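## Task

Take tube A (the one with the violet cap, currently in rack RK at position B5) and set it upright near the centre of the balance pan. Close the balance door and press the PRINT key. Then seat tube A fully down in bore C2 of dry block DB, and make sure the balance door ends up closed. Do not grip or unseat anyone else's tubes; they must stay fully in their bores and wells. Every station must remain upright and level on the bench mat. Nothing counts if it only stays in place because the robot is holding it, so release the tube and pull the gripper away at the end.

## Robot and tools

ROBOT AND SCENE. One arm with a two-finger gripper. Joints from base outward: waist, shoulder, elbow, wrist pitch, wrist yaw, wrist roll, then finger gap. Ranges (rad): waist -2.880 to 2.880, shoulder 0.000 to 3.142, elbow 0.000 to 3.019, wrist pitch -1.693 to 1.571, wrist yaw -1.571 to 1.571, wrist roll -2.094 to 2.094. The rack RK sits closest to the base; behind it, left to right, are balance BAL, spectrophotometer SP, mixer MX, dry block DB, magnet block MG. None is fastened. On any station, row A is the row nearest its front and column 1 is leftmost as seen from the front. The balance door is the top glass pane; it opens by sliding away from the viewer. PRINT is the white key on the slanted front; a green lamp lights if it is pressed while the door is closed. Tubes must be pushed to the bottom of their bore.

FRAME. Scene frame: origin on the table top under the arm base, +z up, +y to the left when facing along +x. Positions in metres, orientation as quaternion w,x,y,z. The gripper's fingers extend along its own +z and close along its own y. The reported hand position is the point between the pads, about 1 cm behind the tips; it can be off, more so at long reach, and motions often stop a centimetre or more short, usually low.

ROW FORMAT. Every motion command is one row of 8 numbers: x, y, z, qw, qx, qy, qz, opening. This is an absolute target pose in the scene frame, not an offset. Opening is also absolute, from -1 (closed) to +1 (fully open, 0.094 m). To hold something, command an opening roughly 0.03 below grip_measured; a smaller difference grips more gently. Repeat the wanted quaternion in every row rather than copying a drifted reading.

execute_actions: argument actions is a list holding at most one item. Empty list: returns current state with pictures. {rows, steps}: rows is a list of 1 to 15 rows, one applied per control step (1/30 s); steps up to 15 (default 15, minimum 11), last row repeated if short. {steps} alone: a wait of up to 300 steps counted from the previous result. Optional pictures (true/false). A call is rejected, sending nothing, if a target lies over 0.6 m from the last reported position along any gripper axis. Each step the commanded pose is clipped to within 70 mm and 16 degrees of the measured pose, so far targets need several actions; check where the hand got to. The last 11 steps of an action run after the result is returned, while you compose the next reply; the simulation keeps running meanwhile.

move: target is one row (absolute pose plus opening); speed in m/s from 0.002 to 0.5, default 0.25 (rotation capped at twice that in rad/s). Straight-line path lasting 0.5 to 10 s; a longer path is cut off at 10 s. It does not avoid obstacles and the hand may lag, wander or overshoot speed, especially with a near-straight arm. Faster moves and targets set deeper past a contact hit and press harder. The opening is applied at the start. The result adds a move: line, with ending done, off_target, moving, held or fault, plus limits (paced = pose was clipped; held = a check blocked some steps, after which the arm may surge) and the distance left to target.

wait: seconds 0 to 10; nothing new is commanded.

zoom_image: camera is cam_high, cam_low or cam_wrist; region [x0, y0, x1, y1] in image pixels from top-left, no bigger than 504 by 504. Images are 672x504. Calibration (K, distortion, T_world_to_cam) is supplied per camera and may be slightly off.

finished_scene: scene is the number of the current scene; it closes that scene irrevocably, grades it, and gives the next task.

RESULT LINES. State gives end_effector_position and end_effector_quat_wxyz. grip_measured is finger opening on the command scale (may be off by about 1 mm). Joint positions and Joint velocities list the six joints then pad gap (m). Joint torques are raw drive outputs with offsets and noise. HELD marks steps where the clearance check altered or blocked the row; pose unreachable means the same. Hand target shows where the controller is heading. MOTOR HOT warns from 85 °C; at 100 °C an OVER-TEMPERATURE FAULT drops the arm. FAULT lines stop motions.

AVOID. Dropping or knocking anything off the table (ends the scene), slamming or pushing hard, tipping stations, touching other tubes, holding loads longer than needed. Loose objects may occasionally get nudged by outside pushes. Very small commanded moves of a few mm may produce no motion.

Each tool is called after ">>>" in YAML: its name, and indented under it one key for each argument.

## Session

>>> execute_actions:
  actions: []

Scene clock: 0.00 s of 12600.00 s.
end_effector_position=(+0.5231, -0.5907, +0.1816) grip_measured=+1.000 end_effector_quat_wxyz=(+0.226, +0.237, +0.914, -0.238)
Joint positions: [-1.021  2.425  1.705 -0.18   0.108 -0.32   0.094]
Joint velocities: [-0.005 -0.024  0.002 -0.027 -0.022 -0.037  0.   ]
Joint torques (N m, as the arm reports them, + toward a larger angle): no reading
Hand target: +0.533, -0.600, +0.199; +0.241, +0.236, +0.908, -0.247
camera_calibration (this result's frames):
cam_wrist: T_world_to_cam=[[-0.540674, -0.776513, 0.323573, -0.23296], [-0.809643, 0.584752, 0.0504218, 0.758217], [-0.228363, -0.234717, -0.944859, 0.276159], [0, 0, 0, 1]] pos_world=[0.550994, -0.559447, 0.29808]

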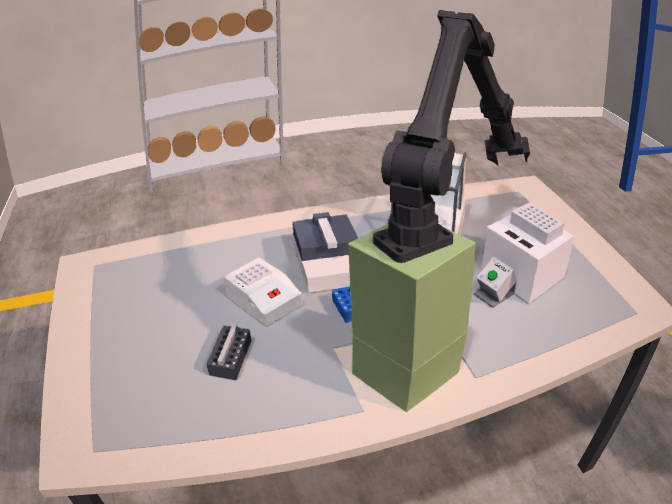

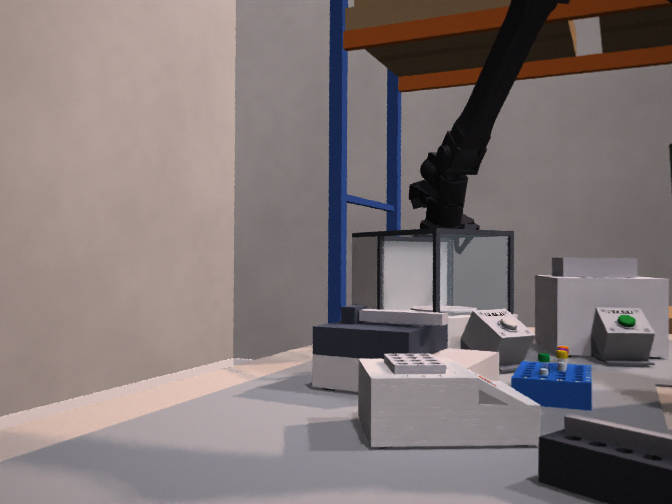

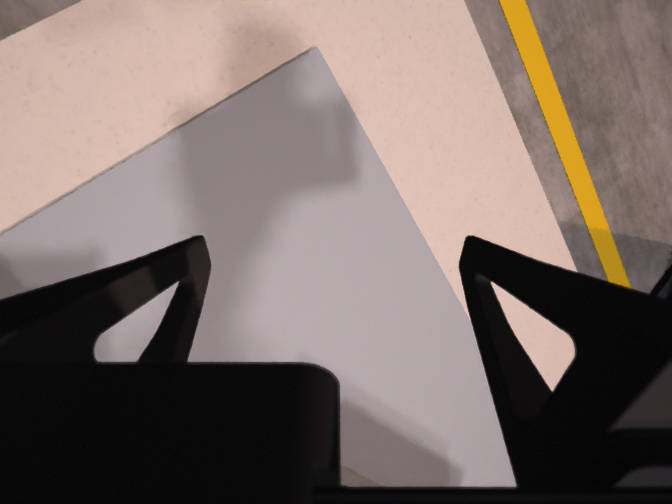

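>>> move:
  target: [0.49,-0.55,0.34,0.2,0.28,0.93,-0.12,0.3]

>>> move:
  target: [0.355,-0.205,0.33,0.168,0.255,0.951,-0.045,-0.1]

Scene clock: 1.63 s of 12600.00 s.
end_effector_position=(+0.4899, -0.5443, +0.3351) grip_measured=+0.302 end_effector_quat_wxyz=(+0.197, +0.275, +0.934, -0.118)
Joint positions: [-1.064  2.109  1.656 -0.635 -0.067 -0.251  0.061]
Joint velocities: [-0.005 -0.005  0.002  0.002 -0.007 -0.022  0.001]
Joint torques (N m, as the arm reports them, + toward a larger angle): [ -2.14 -19.82  11.74   1.15  -0.11   0.1 ]
Hand target: +0.493, -0.552, +0.340; +0.202, +0.281, +0.931, -0.119
Off the commanded pose: 0.008 m, 1 deg.
Kept back: nothing.
move: done
camera_calibration (this result's frames):
cam_wrist: T_world_to_cam=[[-0.559757, -0.821695, 0.107186, -0.207298], [-0.799354, 0.56952, 0.191518, 0.635864], [-0.218414, 0.0215237, -0.975619, 0.569328], [0, 0, 0, 1]] pos_world=[0.516593, -0.544727, 0.455887]

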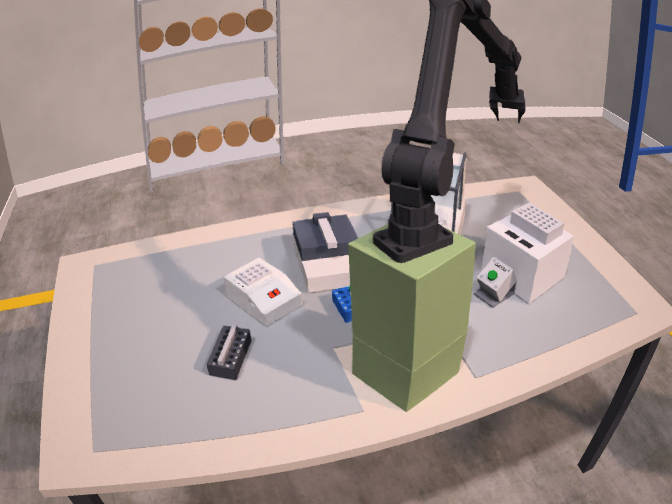

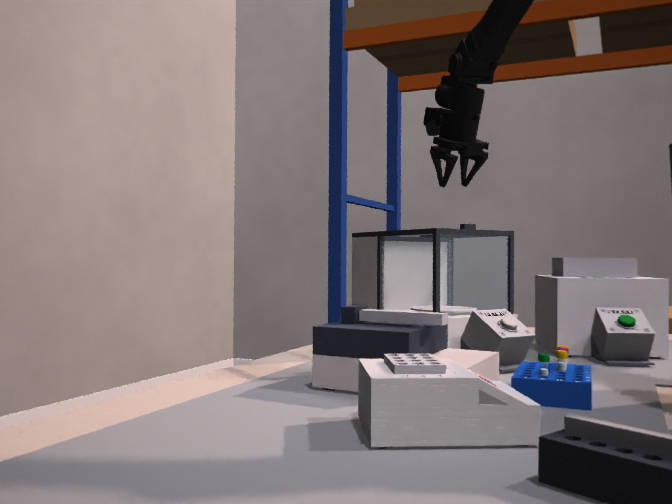

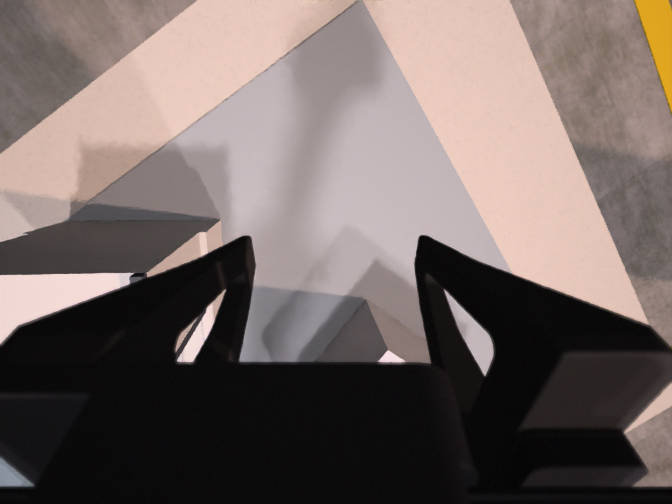

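Scene clock: 3.57 s of 12600.00 s.
end_effector_position=(+0.3538, -0.2017, +0.3313) grip_measured=-0.098 end_effector_quat_wxyz=(+0.159, +0.251, +0.954, -0.044)
Joint positions: [-0.752  1.418  0.695 -0.479 -0.055 -0.01   0.042]
Joint velocities: [-0.015 -0.005 -0.007  0.002  0.007  0.022 -0.001]
Joint torques (N m, as the arm reports them, + toward a larger angle): [ 0.4  -8.72  8.14  1.4   0.16  0.09]
Hand target: +0.357, -0.203, +0.336; +0.166, +0.255, +0.951, -0.047
Off the commanded pose: 0.004 m, 1 deg.
Kept back: nothing.
move: done
camera_calibration (this result's frames):
cam_wrist: T_world_to_cam=[[-0.491896, -0.870653, -0.000814158, 0.000287466], [-0.828641, 0.467873, 0.307325, 0.284169], [-0.267193, 0.151847, -0.951604, 0.564145], [0, 0, 0, 1]] pos_world=[0.386351, -0.218368, 0.44951]

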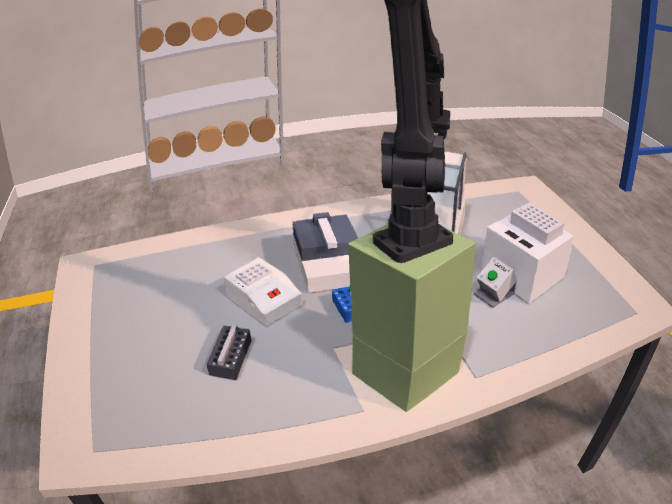

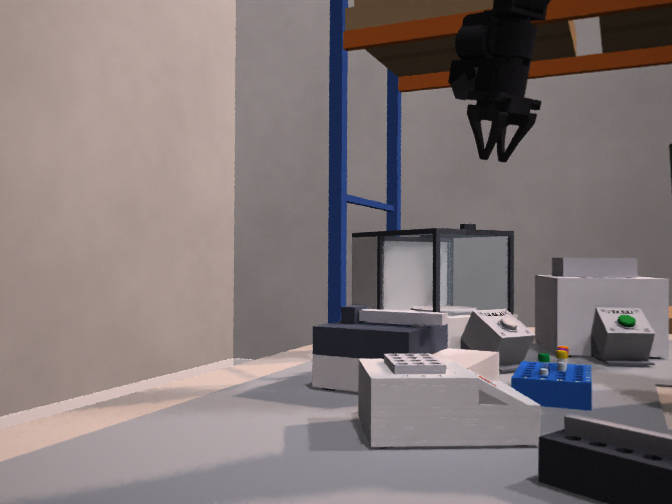

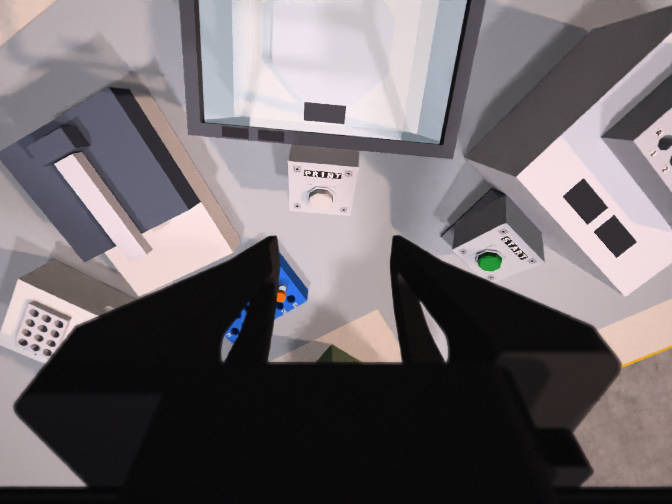

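>>> move:
  target: [0.405,-0.228,0.25,0.172,0.292,0.940,-0.053,-0.1]
  speed: 0.15

Scene clock: 5.13 s of 12600.00 s.
end_effector_position=(+0.3798, -0.2196, +0.2400) grip_measured=-0.098 end_effector_quat_wxyz=(+0.148, +0.293, +0.943, -0.048)
Joint positions: [-0.732  1.727  0.736 -0.229 -0.021  0.09   0.042]
Joint velocities: [ 0.015 -0.024 -0.002 -0.017 -0.022 -0.022 -0.001]
Joint torques (N m, as the arm reports them, + toward a larger angle): [  0.6  -11.1    8.9    1.56   0.2    0.06]
Hand target: +0.402, -0.227, +0.251; +0.171, +0.292, +0.940, -0.053
Off the commanded pose: 0.028 m, 3 deg.
Kept back: nothing.
move: off_target
camera_calibration (this result's frames):
cam_wrist: T_world_to_cam=[[-0.566082, -0.824349, -0.000751818, 0.0357674], [-0.779827, 0.535213, 0.32468, 0.334289], [-0.267247, 0.184382, -0.945824, 0.492708], [0, 0, 0, 1]] pos_world=[0.41261, -0.240277, 0.357504]

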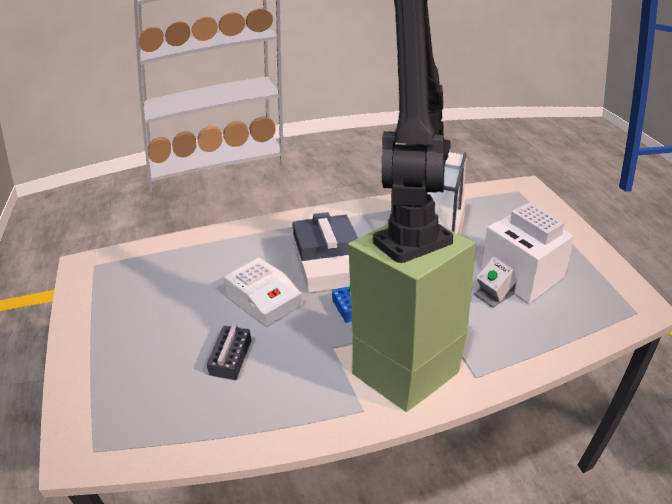

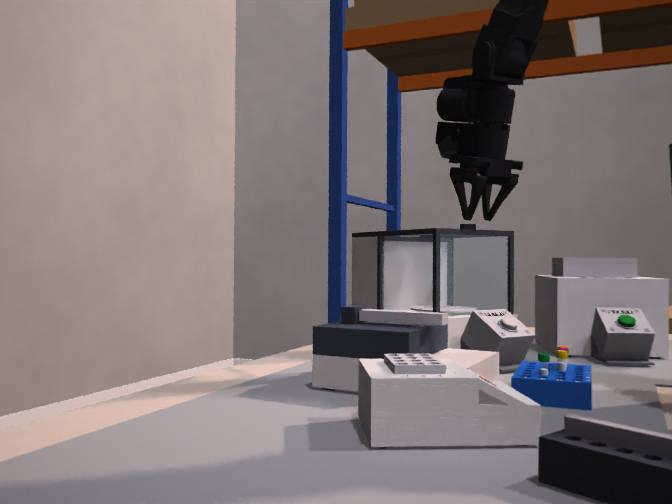

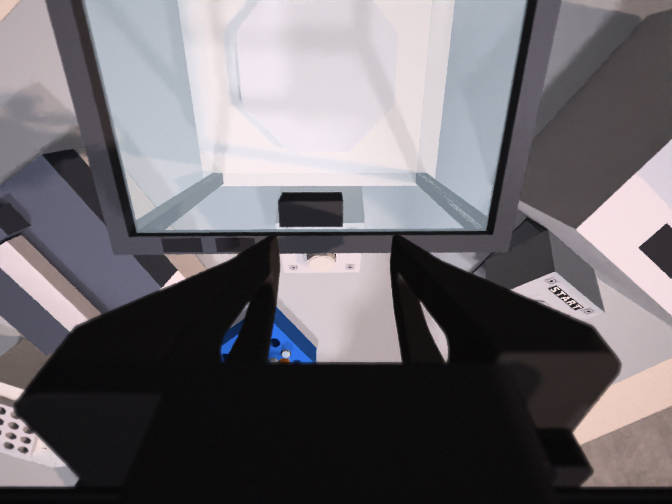

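>>> execute_actions:
  actions:
    - {"rows":[[0.404,-0.227,0.251,0.172,0.29,0.94,-0.053,-0.1],[0.407,-0.227,0.252,0.172,0.29,0.94,-0.053,-0.1],[0.410,-0.227,0.252,0.172,0.29,0.94,-0.053,-0.1],[0.413,-0.2265,0.252,0.172,0.29,0.94,-0.053,-0.1],[0.416,-0.2265,0.252,0.172,0.29,0.94,-0.053,-0.1],[0.418,-0.2265,0.252,0.172,0.29,0.94,-0.053,-0.1]],"steps":15}

>>> wait:
  seconds: 0.2

Scene clock: 5.87 s of 12600.00 s.
end_effector_position=(+0.3830, -0.2201, +0.2414) grip_measured=-0.098 end_effector_quat_wxyz=(+0.151, +0.293, +0.943, -0.050)
Joint positions: [-0.728  1.727  0.741 -0.229 -0.017  0.095  0.042]
Joint velocities: [ 0.063  0.005  0.1   -0.022  0.022  0.007  0.   ]
Joint torques (N m, as the arm reports them, + toward a larger angle): [  1.17 -10.74  10.01   1.09   0.13   0.1 ]
Steps of this call (steps 1 to 18: nothing new was sent; steps 19 to 22: the first 4 steps of this action). Readings (end_effector_position):
19: (+0.3798, -0.2196, +0.2400)
20: (+0.3803, -0.2197, +0.2402)
22: the state above

Scene clock: 6.43 s of 12600.00 s.
end_effector_position=(+0.4036, -0.2227, +0.2469) grip_measured=-0.098 end_effector_quat_wxyz=(+0.164, +0.289, +0.942, -0.052)
Joint positions: [-0.71   1.739  0.78  -0.229 -0.013  0.106  0.042]
Joint velocities: [-0.005 -0.015 -0.007 -0.002 -0.022  0.051  0.   ]
Joint torques (N m, as the arm reports them, + toward a larger angle): [  0.53 -10.82   8.89   0.88   0.21   0.08]
Hand target: +0.418, -0.227, +0.251; +0.172, +0.290, +0.940, -0.053
Off the commanded pose: 0.016 m, 1 deg.
Kept back: nothing.
Steps of this call (steps 1 to 11: the last 11 steps of your previous action; steps 12 to 17: nothing new was sent). Readings (end_effector_position):
1: (+0.3859, -0.2204, +0.2424)
2: (+0.3892, -0.2207, +0.2433)
4: (+0.3970, -0.2214, +0.2457)
8: (+0.4042, -0.2229, +0.2483)
17: the state above
camera_calibration (this result's frames):
cam_wrist: T_world_to_cam=[[-0.560588, -0.828092, -0.00239619, 0.0440477], [-0.79179, 0.535161, 0.294401, 0.364521], [-0.242509, 0.166935, -0.955679, 0.49477], [0, 0, 0, 1]] pos_world=[0.433302, -0.241196, 0.365631]

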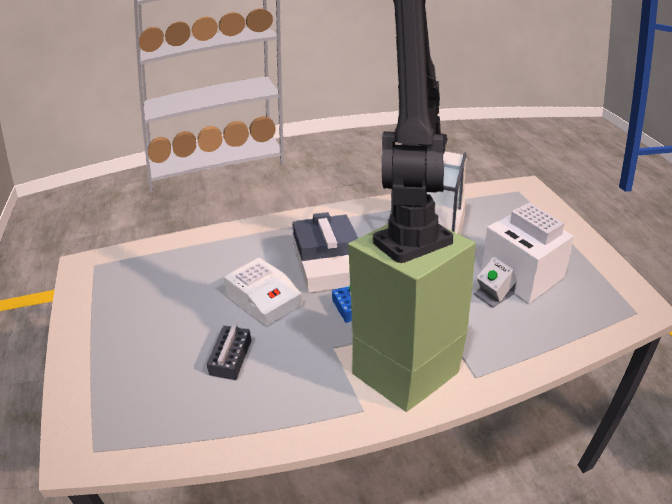

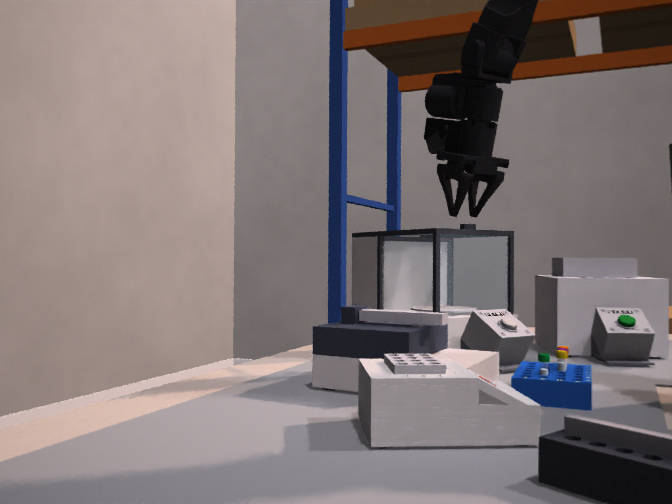

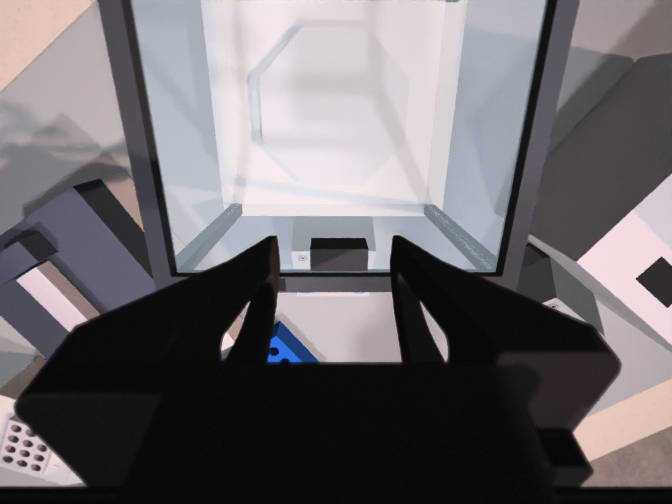

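>>> move:
  target: [0.394,-0.218,0.223,0.166,0.289,0.941,-0.052,-0.1]
  speed: 0.05

Scene clock: 7.50 s of 12600.00 s.
end_effector_position=(+0.3922, -0.2177, +0.2255) grip_measured=-0.098 end_effector_quat_wxyz=(+0.163, +0.289, +0.942, -0.052)
Joint positions: [-0.71   1.778  0.74  -0.151 -0.013  0.106  0.042]
Joint velocities: [-0.005 -0.024 -0.002  0.017  0.007  0.037 -0.   ]
Joint torques (N m, as the arm reports them, + toward a larger angle): [  0.07 -10.71   5.27   1.54   0.08   0.03]
Hand target: +0.393, -0.218, +0.224; +0.166, +0.289, +0.941, -0.052
Off the commanded pose: 0.003 m, 0 deg.
Kept back: nothing.
move: done
camera_calibration (this result's frames):
cam_wrist: T_world_to_cam=[[-0.560638, -0.828058, -0.00228862, 0.0417361], [-0.791463, 0.535045, 0.295489, 0.358657], [-0.243457, 0.167474, -0.955344, 0.471102], [0, 0, 0, 1]] pos_world=[0.421956, -0.236235, 0.34418]

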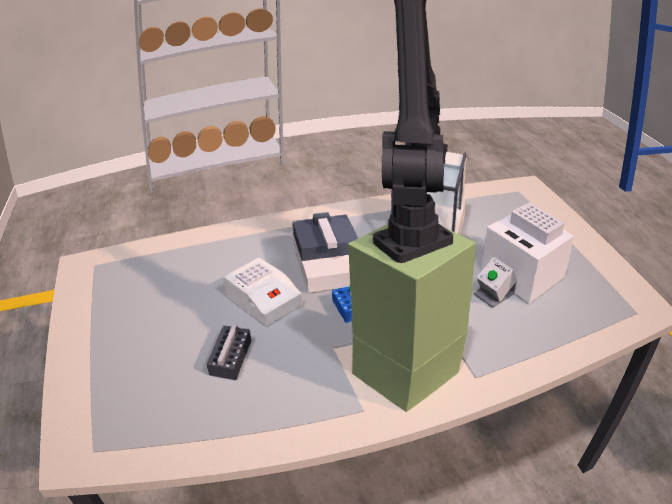

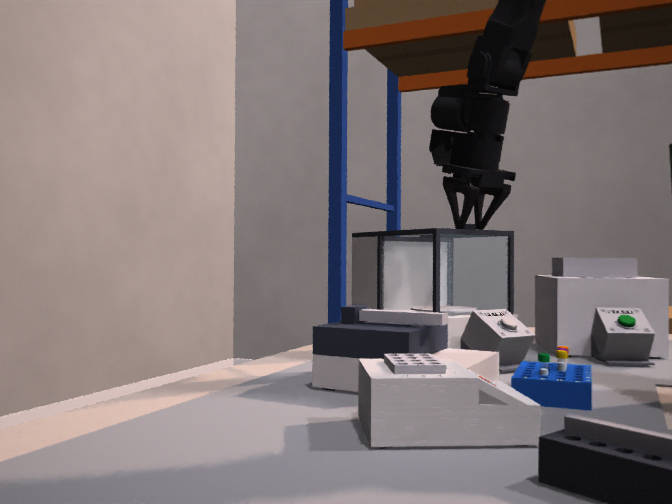

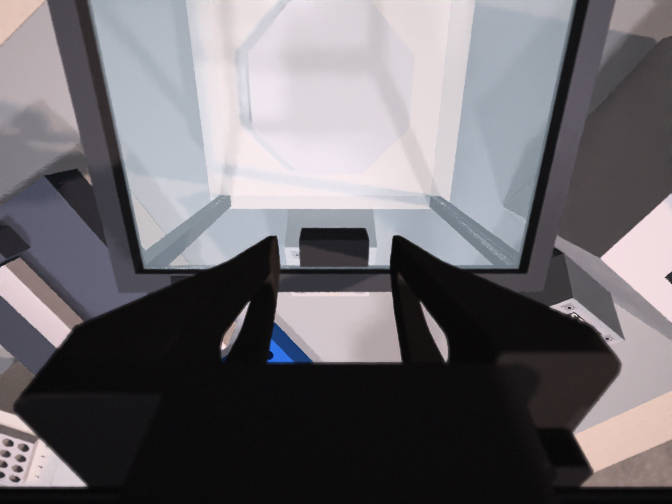

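>>> move:
  target: [0.394,-0.218,0.223,0.166,0.289,0.941,-0.052,-0.525]

>>> move:
  target: [0.510,-0.299,0.238,0.18,0.289,0.939,-0.056,-0.525]
  speed: 0.06

Scene clock: 8.60 s of 12600.00 s.
end_effector_position=(+0.3923, -0.2176, +0.2254) grip_measured=-0.502 end_effector_quat_wxyz=(+0.163, +0.289, +0.942, -0.051)
Joint positions: [-0.71   1.779  0.74  -0.15  -0.015  0.106  0.023]
Joint velocities: [-0.005 -0.005  0.002 -0.007  0.051 -0.051 -0.   ]
Joint torques (N m, as the arm reports them, + toward a larger angle): [ -0.21 -10.74   5.41   1.75   0.14   0.  ]
Hand target: +0.394, -0.218, +0.223; +0.166, +0.289, +0.941, -0.052
Off the commanded pose: 0.003 m, 0 deg.
Kept back: nothing.
move: done
camera_calibration (this result's frames):
cam_wrist: T_world_to_cam=[[-0.560302, -0.828281, -0.00339586, 0.0420044], [-0.791925, 0.534498, 0.295241, 0.358878], [-0.242727, 0.168113, -0.955417, 0.470892], [0, 0, 0, 1]] pos_world=[0.422038, -0.236191, 0.344085]

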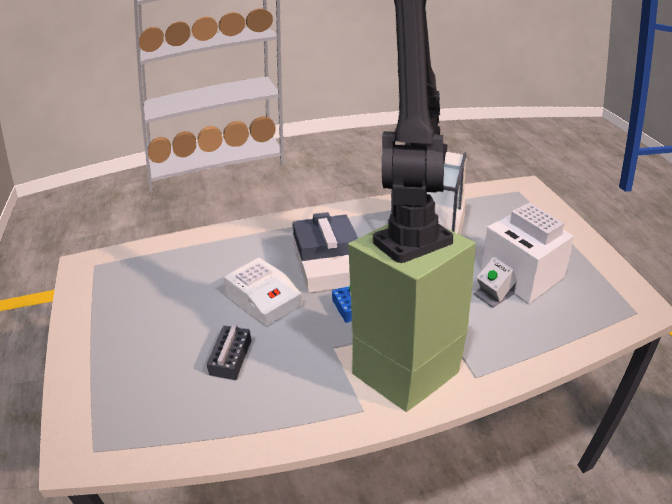

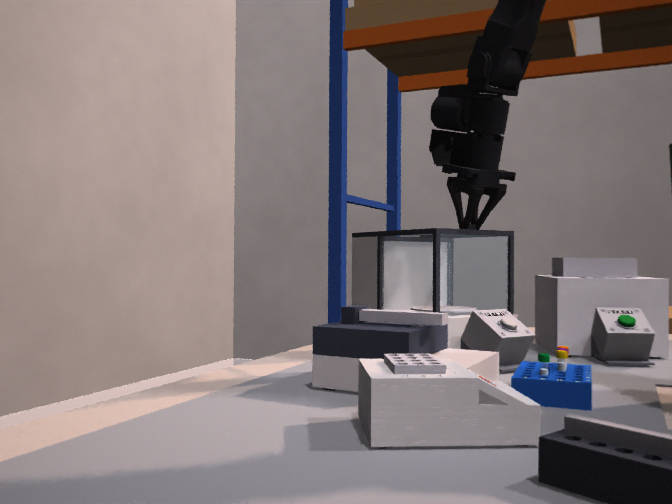

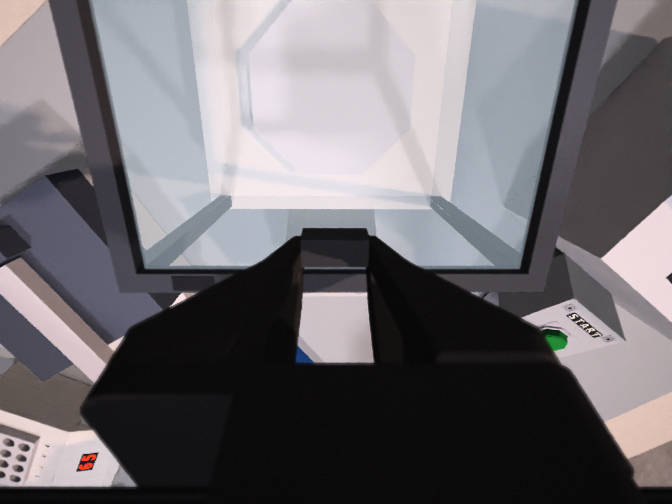

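Scene clock: 11.30 s of 12600.00 s.
end_effector_position=(+0.4896, -0.2872, +0.2249) grip_measured=-0.502 end_effector_quat_wxyz=(+0.162, +0.290, +0.942, -0.053)
Joint positions: [-0.736  1.972  1.105 -0.325 -0.019  0.083  0.023]
Joint velocities: [-0.024 -0.005 -0.017  0.022 -0.051  0.051 -0.001]
Joint torques (N m, as the arm reports them, + toward a larger angle): [ -1.09 -15.01  11.1    0.98  -0.13  -0.06]
Hand target: +0.509, -0.301, +0.236; +0.180, +0.289, +0.939, -0.056
Off the commanded pose: 0.027 m, 2 deg.
Kept back: nothing.
move: off_target
camera_calibration (this result's frames):
cam_wrist: T_world_to_cam=[[-0.563143, -0.826358, 0.00146074, 0.039703], [-0.788951, 0.538175, 0.29652, 0.472553], [-0.245818, 0.16583, -0.955026, 0.506438], [0, 0, 0, 1]] pos_world=[0.519671, -0.30549, 0.343482]

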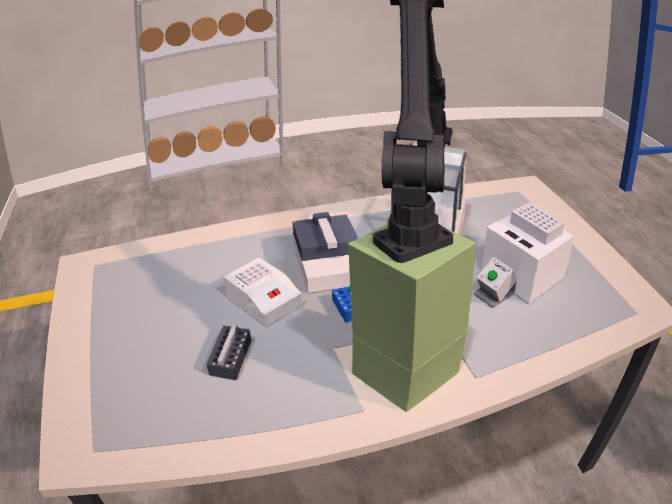

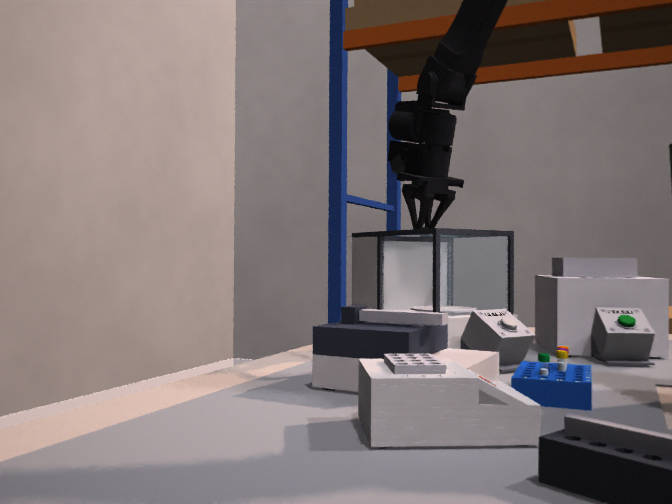

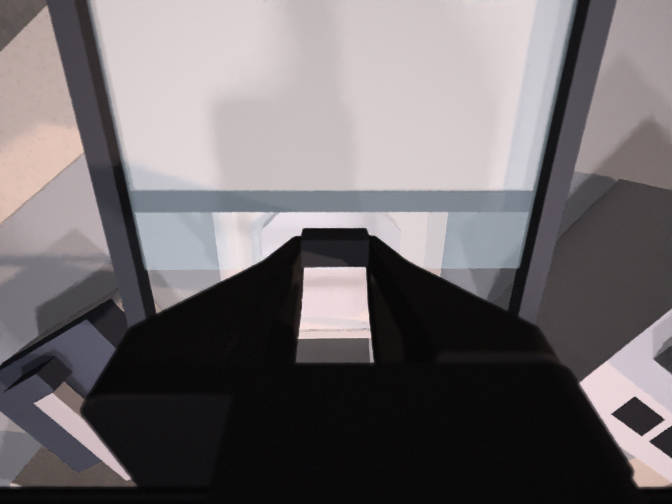

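>>> execute_actions:
  actions:
    - {"rows":[[0.505,-0.298,0.236,0.18,0.289,0.939,-0.056,-0.1]],"steps":12}

>>> move:
  target: [0.495,-0.29,0.29,0.166,0.289,0.941,-0.052,-0.1]
  speed: 0.15

>>> move:
  target: [0.27,-0.08,0.27,0.174,0.05,0.984,-0.01,-0.4]

>>> move:
  target: [0.21,-0.03,0.16,0.174,0,0.985,0,-0.4]
  speed: 0.2

Scene clock: 13.13 s of 12600.00 s.
end_effector_position=(+0.4896, -0.2872, +0.2249) grip_measured=-0.302 end_effector_quat_wxyz=(+0.162, +0.290, +0.942, -0.053)
Joint positions: [-0.736  1.972  1.105 -0.325 -0.019  0.083  0.033]
Joint velocities: [-0.005  0.005 -0.007  0.012  0.007  0.037  0.396]
Joint torques (N m, as the arm reports them, + toward a larger angle): [ -1.31 -15.49   9.84   1.33  -0.09  -0.09]
Steps of this call (steps 1 to 54: nothing new was sent; step 55: the first step of this action). Readings (end_effector_position):
55: the state above

Scene clock: 14.33 s of 12600.00 s.
end_effector_position=(+0.4822, -0.2791, +0.2756) grip_measured=-0.102 end_effector_quat_wxyz=(+0.150, +0.291, +0.944, -0.049)
Joint positions: [-0.736  1.857  1.105 -0.465 -0.023  0.083  0.042]
Joint velocities: [-0.015  0.005 -0.002 -0.027  0.007 -0.022 -0.001]
Joint torques (N m, as the arm reports them, + toward a larger angle): [ -1.33 -14.43  10.88   0.72  -0.07  -0.11]
Hand target: +0.496, -0.291, +0.290; +0.166, +0.289, +0.941, -0.052
Off your previous action's commanded pose: 0.022 m, 2 deg at its last step (step 11 of this call).
Off the commanded pose: 0.022 m, 2 deg.
Kept back: nothing.
move: off_target
camera_calibration (this result's frames):
cam_wrist: T_world_to_cam=[[-0.563182, -0.826333, -0.00037933, 0.0427195], [-0.782862, 0.533407, 0.32032, 0.436551], [-0.264488, 0.180695, -0.947309, 0.562786], [0, 0, 0, 1]] pos_world=[0.514668, -0.299252, 0.393313]

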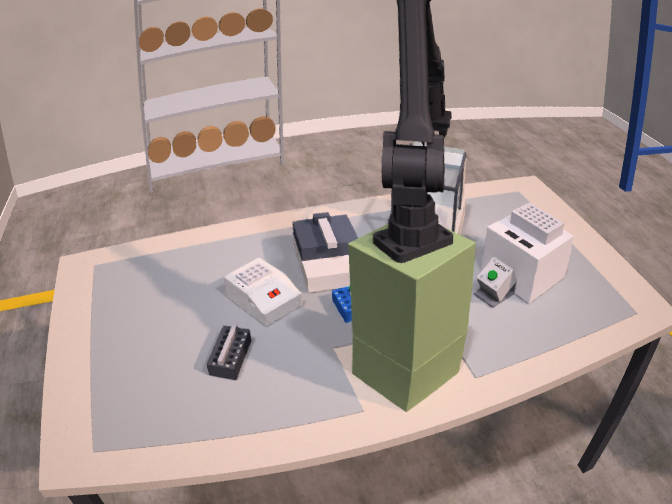

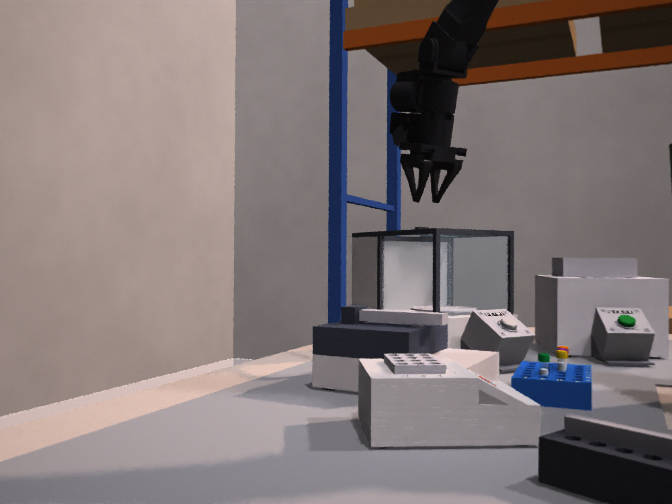

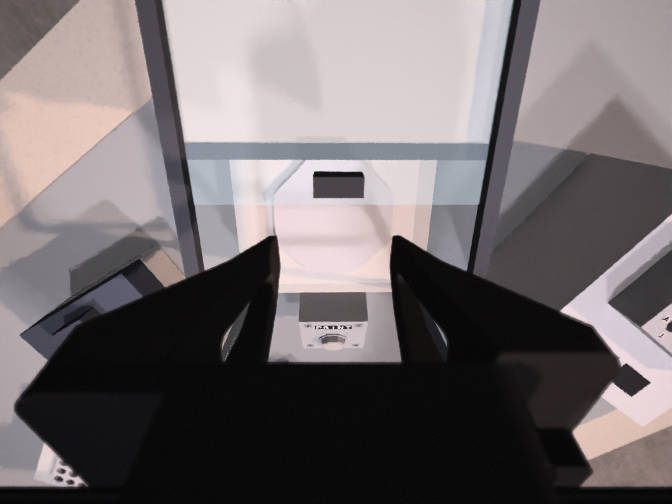

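Scene clock: 15.90 s of 12600.00 s.
end_effector_position=(+0.2658, -0.0782, +0.2718) grip_measured=-0.398 end_effector_quat_wxyz=(+0.167, +0.059, +0.984, -0.011)
Joint positions: [-0.559  1.252  0.297 -0.239 -0.116 -0.204  0.028]
Joint velocities: [-0.005  0.015 -0.007  0.007  0.037 -0.022 -0.   ]
Joint torques (N m, as the arm reports them, + toward a larger angle): [ 0.62 -4.04  6.66  1.04 -0.1  -0.14]
Hand target: +0.271, -0.078, +0.275; +0.173, +0.049, +0.984, -0.012
Off the commanded pose: 0.005 m, 1 deg.
Kept back: nothing.
move: done
camera_calibration (this result's frames):
cam_wrist: T_world_to_cam=[[-0.118519, -0.992945, -0.00361123, -0.0435908], [-0.946639, 0.111892, 0.30225, 0.17663], [-0.299714, 0.0392408, -0.953222, 0.465487], [0, 0, 0, 1]] pos_world=[0.301551, -0.0813128, 0.390169]

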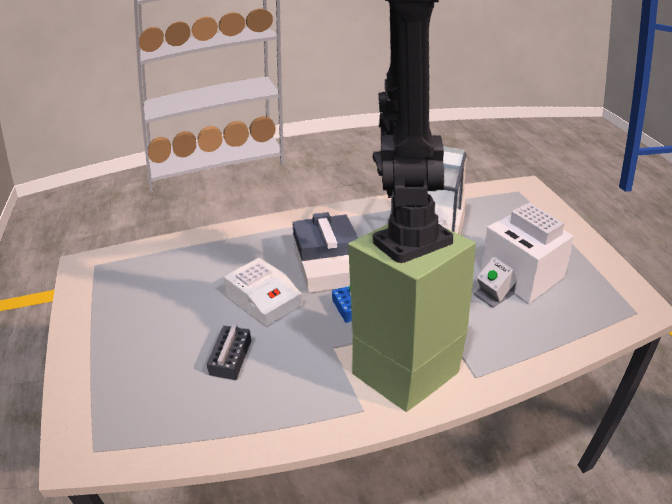

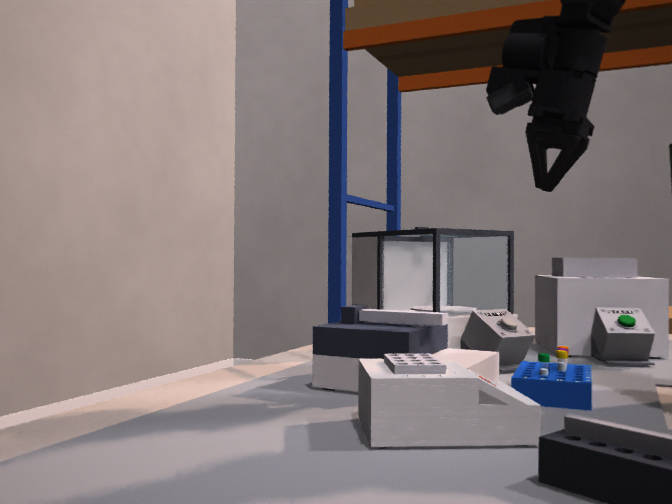

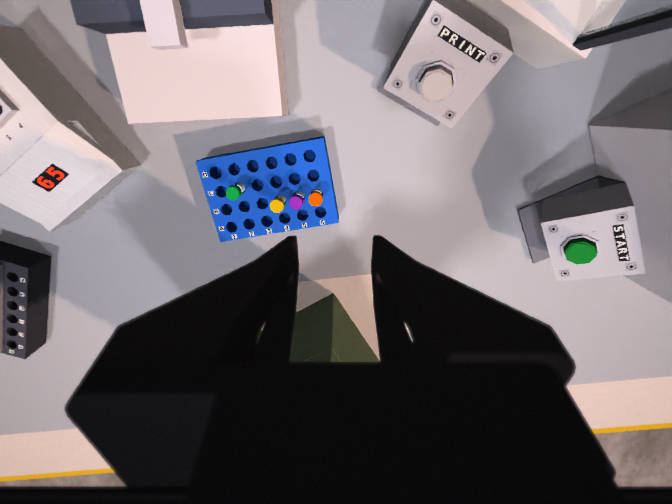

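Scene clock: 17.13 s of 12600.00 s.
end_effector_position=(+0.2113, -0.0321, +0.1634) grip_measured=-0.398 end_effector_quat_wxyz=(+0.171, -0.001, +0.985, -0.001)
Joint positions: [-0.414  1.945  0.12   0.645 -0.102 -0.183  0.028]
Joint velocities: [-0.015 -0.024  0.012  0.012  0.007 -0.095 -0.001]
Joint torques (N m, as the arm reports them, + toward a larger angle): [ 1.2  -6.55 -3.18  1.63  0.11  0.09]
Hand target: +0.208, -0.030, +0.166; +0.173, -0.000, +0.985, -0.001
Off the commanded pose: 0.004 m, 0 deg.
Kept back: nothing.
move: done
camera_calibration (this result's frames):
cam_wrist: T_world_to_cam=[[0.00249191, -0.999993, -0.00277807, -0.0305411], [-0.955482, -0.00320062, 0.295034, 0.152036], [-0.29504, 0.0019192, -0.955483, 0.342302], [0, 0, 0, 1]] pos_world=[0.246336, -0.0307112, 0.282124]

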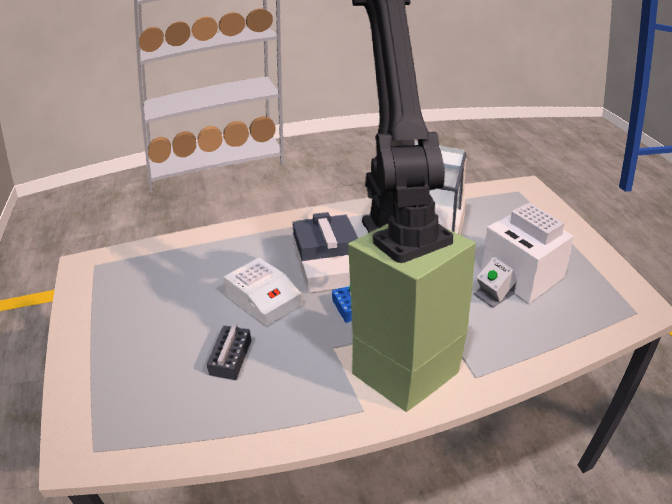

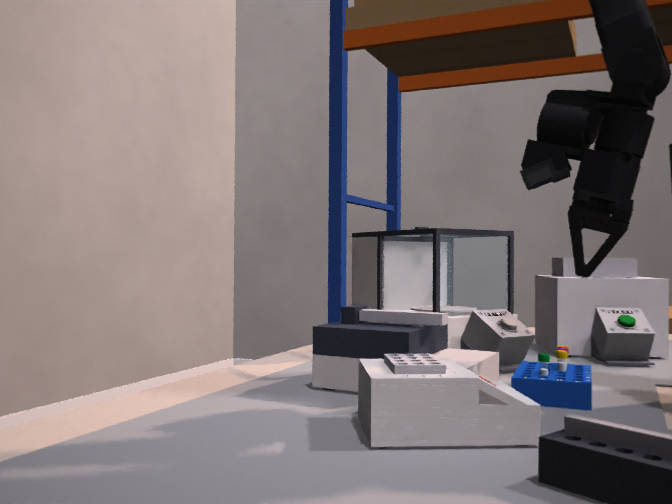

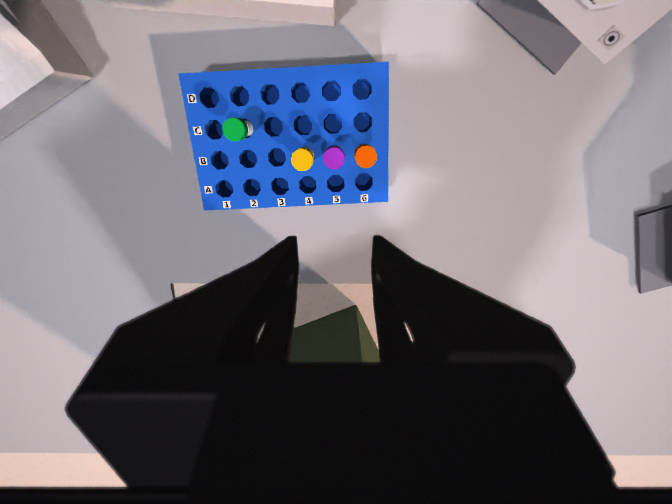

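>>> move:
  target: [0.235,-0.02,0.13,0.126,0.678,0.7145,-0.120,-0.4]
  speed: 0.4

Scene clock: 20.73 s of 12600.00 s.
end_effector_position=(+0.2350, -0.0261, +0.1300) grip_measured=-0.398 end_effector_quat_wxyz=(+0.125, +0.679, +0.713, -0.119)
Joint positions: [-0.067  1.991  0.407  0.04   0.328  1.669  0.028]
Joint velocities: [-0.005 -0.024  0.002 -0.002 -0.051  0.022  0.   ]
Joint torques (N m, as the arm reports them, + toward a larger angle): [ 1.14 -7.41 -0.16  0.03  0.47  0.12]
Hand target: +0.234, -0.024, +0.128; +0.123, +0.679, +0.713, -0.124
Off the commanded pose: 0.006 m, 0 deg.
Kept back: nothing.
move: done
camera_calibration (this result's frames):
cam_wrist: T_world_to_cam=[[-0.998759, -0.0496084, -0.00433202, 0.235602], [-0.0487022, 0.954952, 0.292736, -0.00322103], [-0.0103853, 0.292583, -0.956184, 0.258098], [0, 0, 0, 1]] pos_world=[0.237833, -0.0607513, 0.248752]

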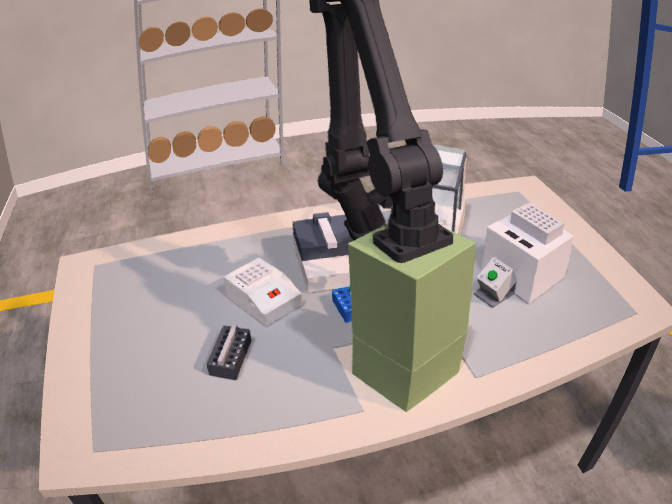

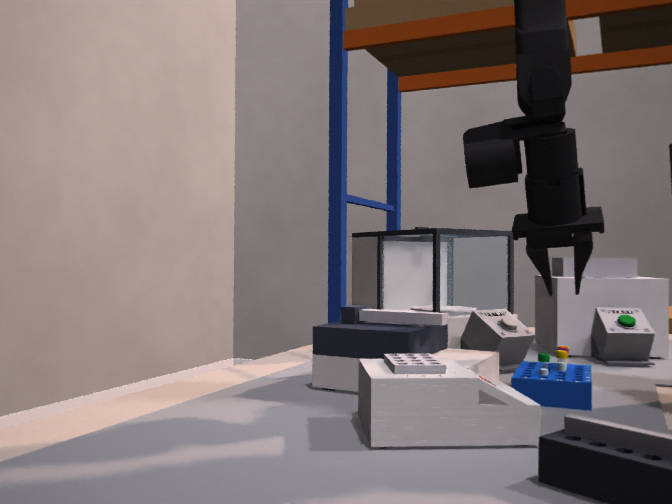

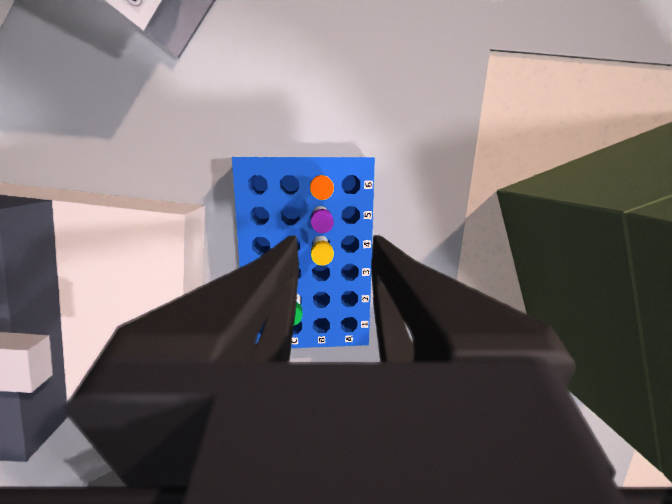

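>>> move:
  target: [0.236,-0.022,0.085,0.126,0.6857,0.7144,-0.060,-0.45]
  speed: 0.1

Scene clock: 22.67 s of 12600.00 s.
end_effector_position=(+0.2380, -0.0195, +0.0861) grip_measured=-0.448 end_effector_quat_wxyz=(+0.128, +0.685, +0.714, -0.060)
Joint positions: [-0.087  2.196  0.407  0.35   0.256  1.643  0.026]
Joint velocities: [-0.024  0.005 -0.017  0.002  0.066 -0.051  0.001]
Joint torques (N m, as the arm reports them, + toward a larger angle): [-0.81 -8.54 -2.9   0.97  0.19 -0.14]
Hand target: +0.236, -0.022, +0.086; +0.127, +0.685, +0.715, -0.060
Off the commanded pose: 0.003 m, 0 deg.
Kept back: nothing.
move: done
camera_calibration (this result's frames):
cam_wrist: T_world_to_cam=[[-0.994046, -0.0536488, -0.0948393, 0.245347], [-0.0848112, 0.927402, 0.364324, 0.00533274], [0.0684087, 0.370198, -0.926431, 0.194435], [0, 0, 0, 1]] pos_world=[0.231038, -0.0637627, 0.201457]

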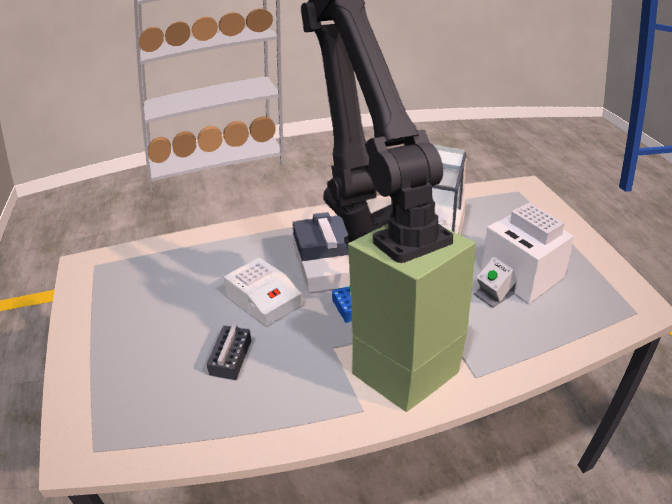

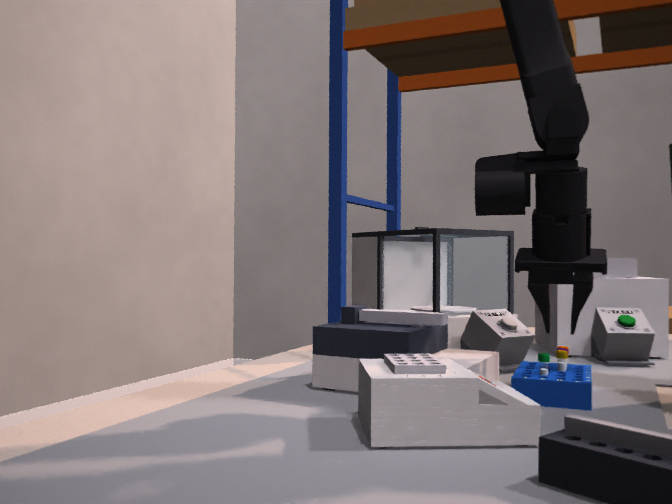

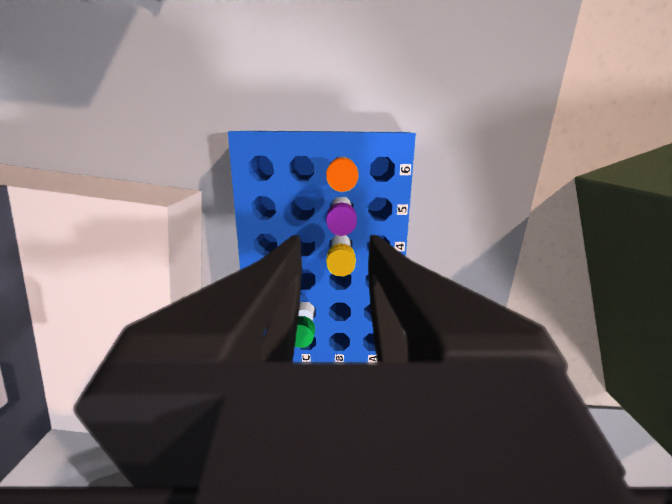

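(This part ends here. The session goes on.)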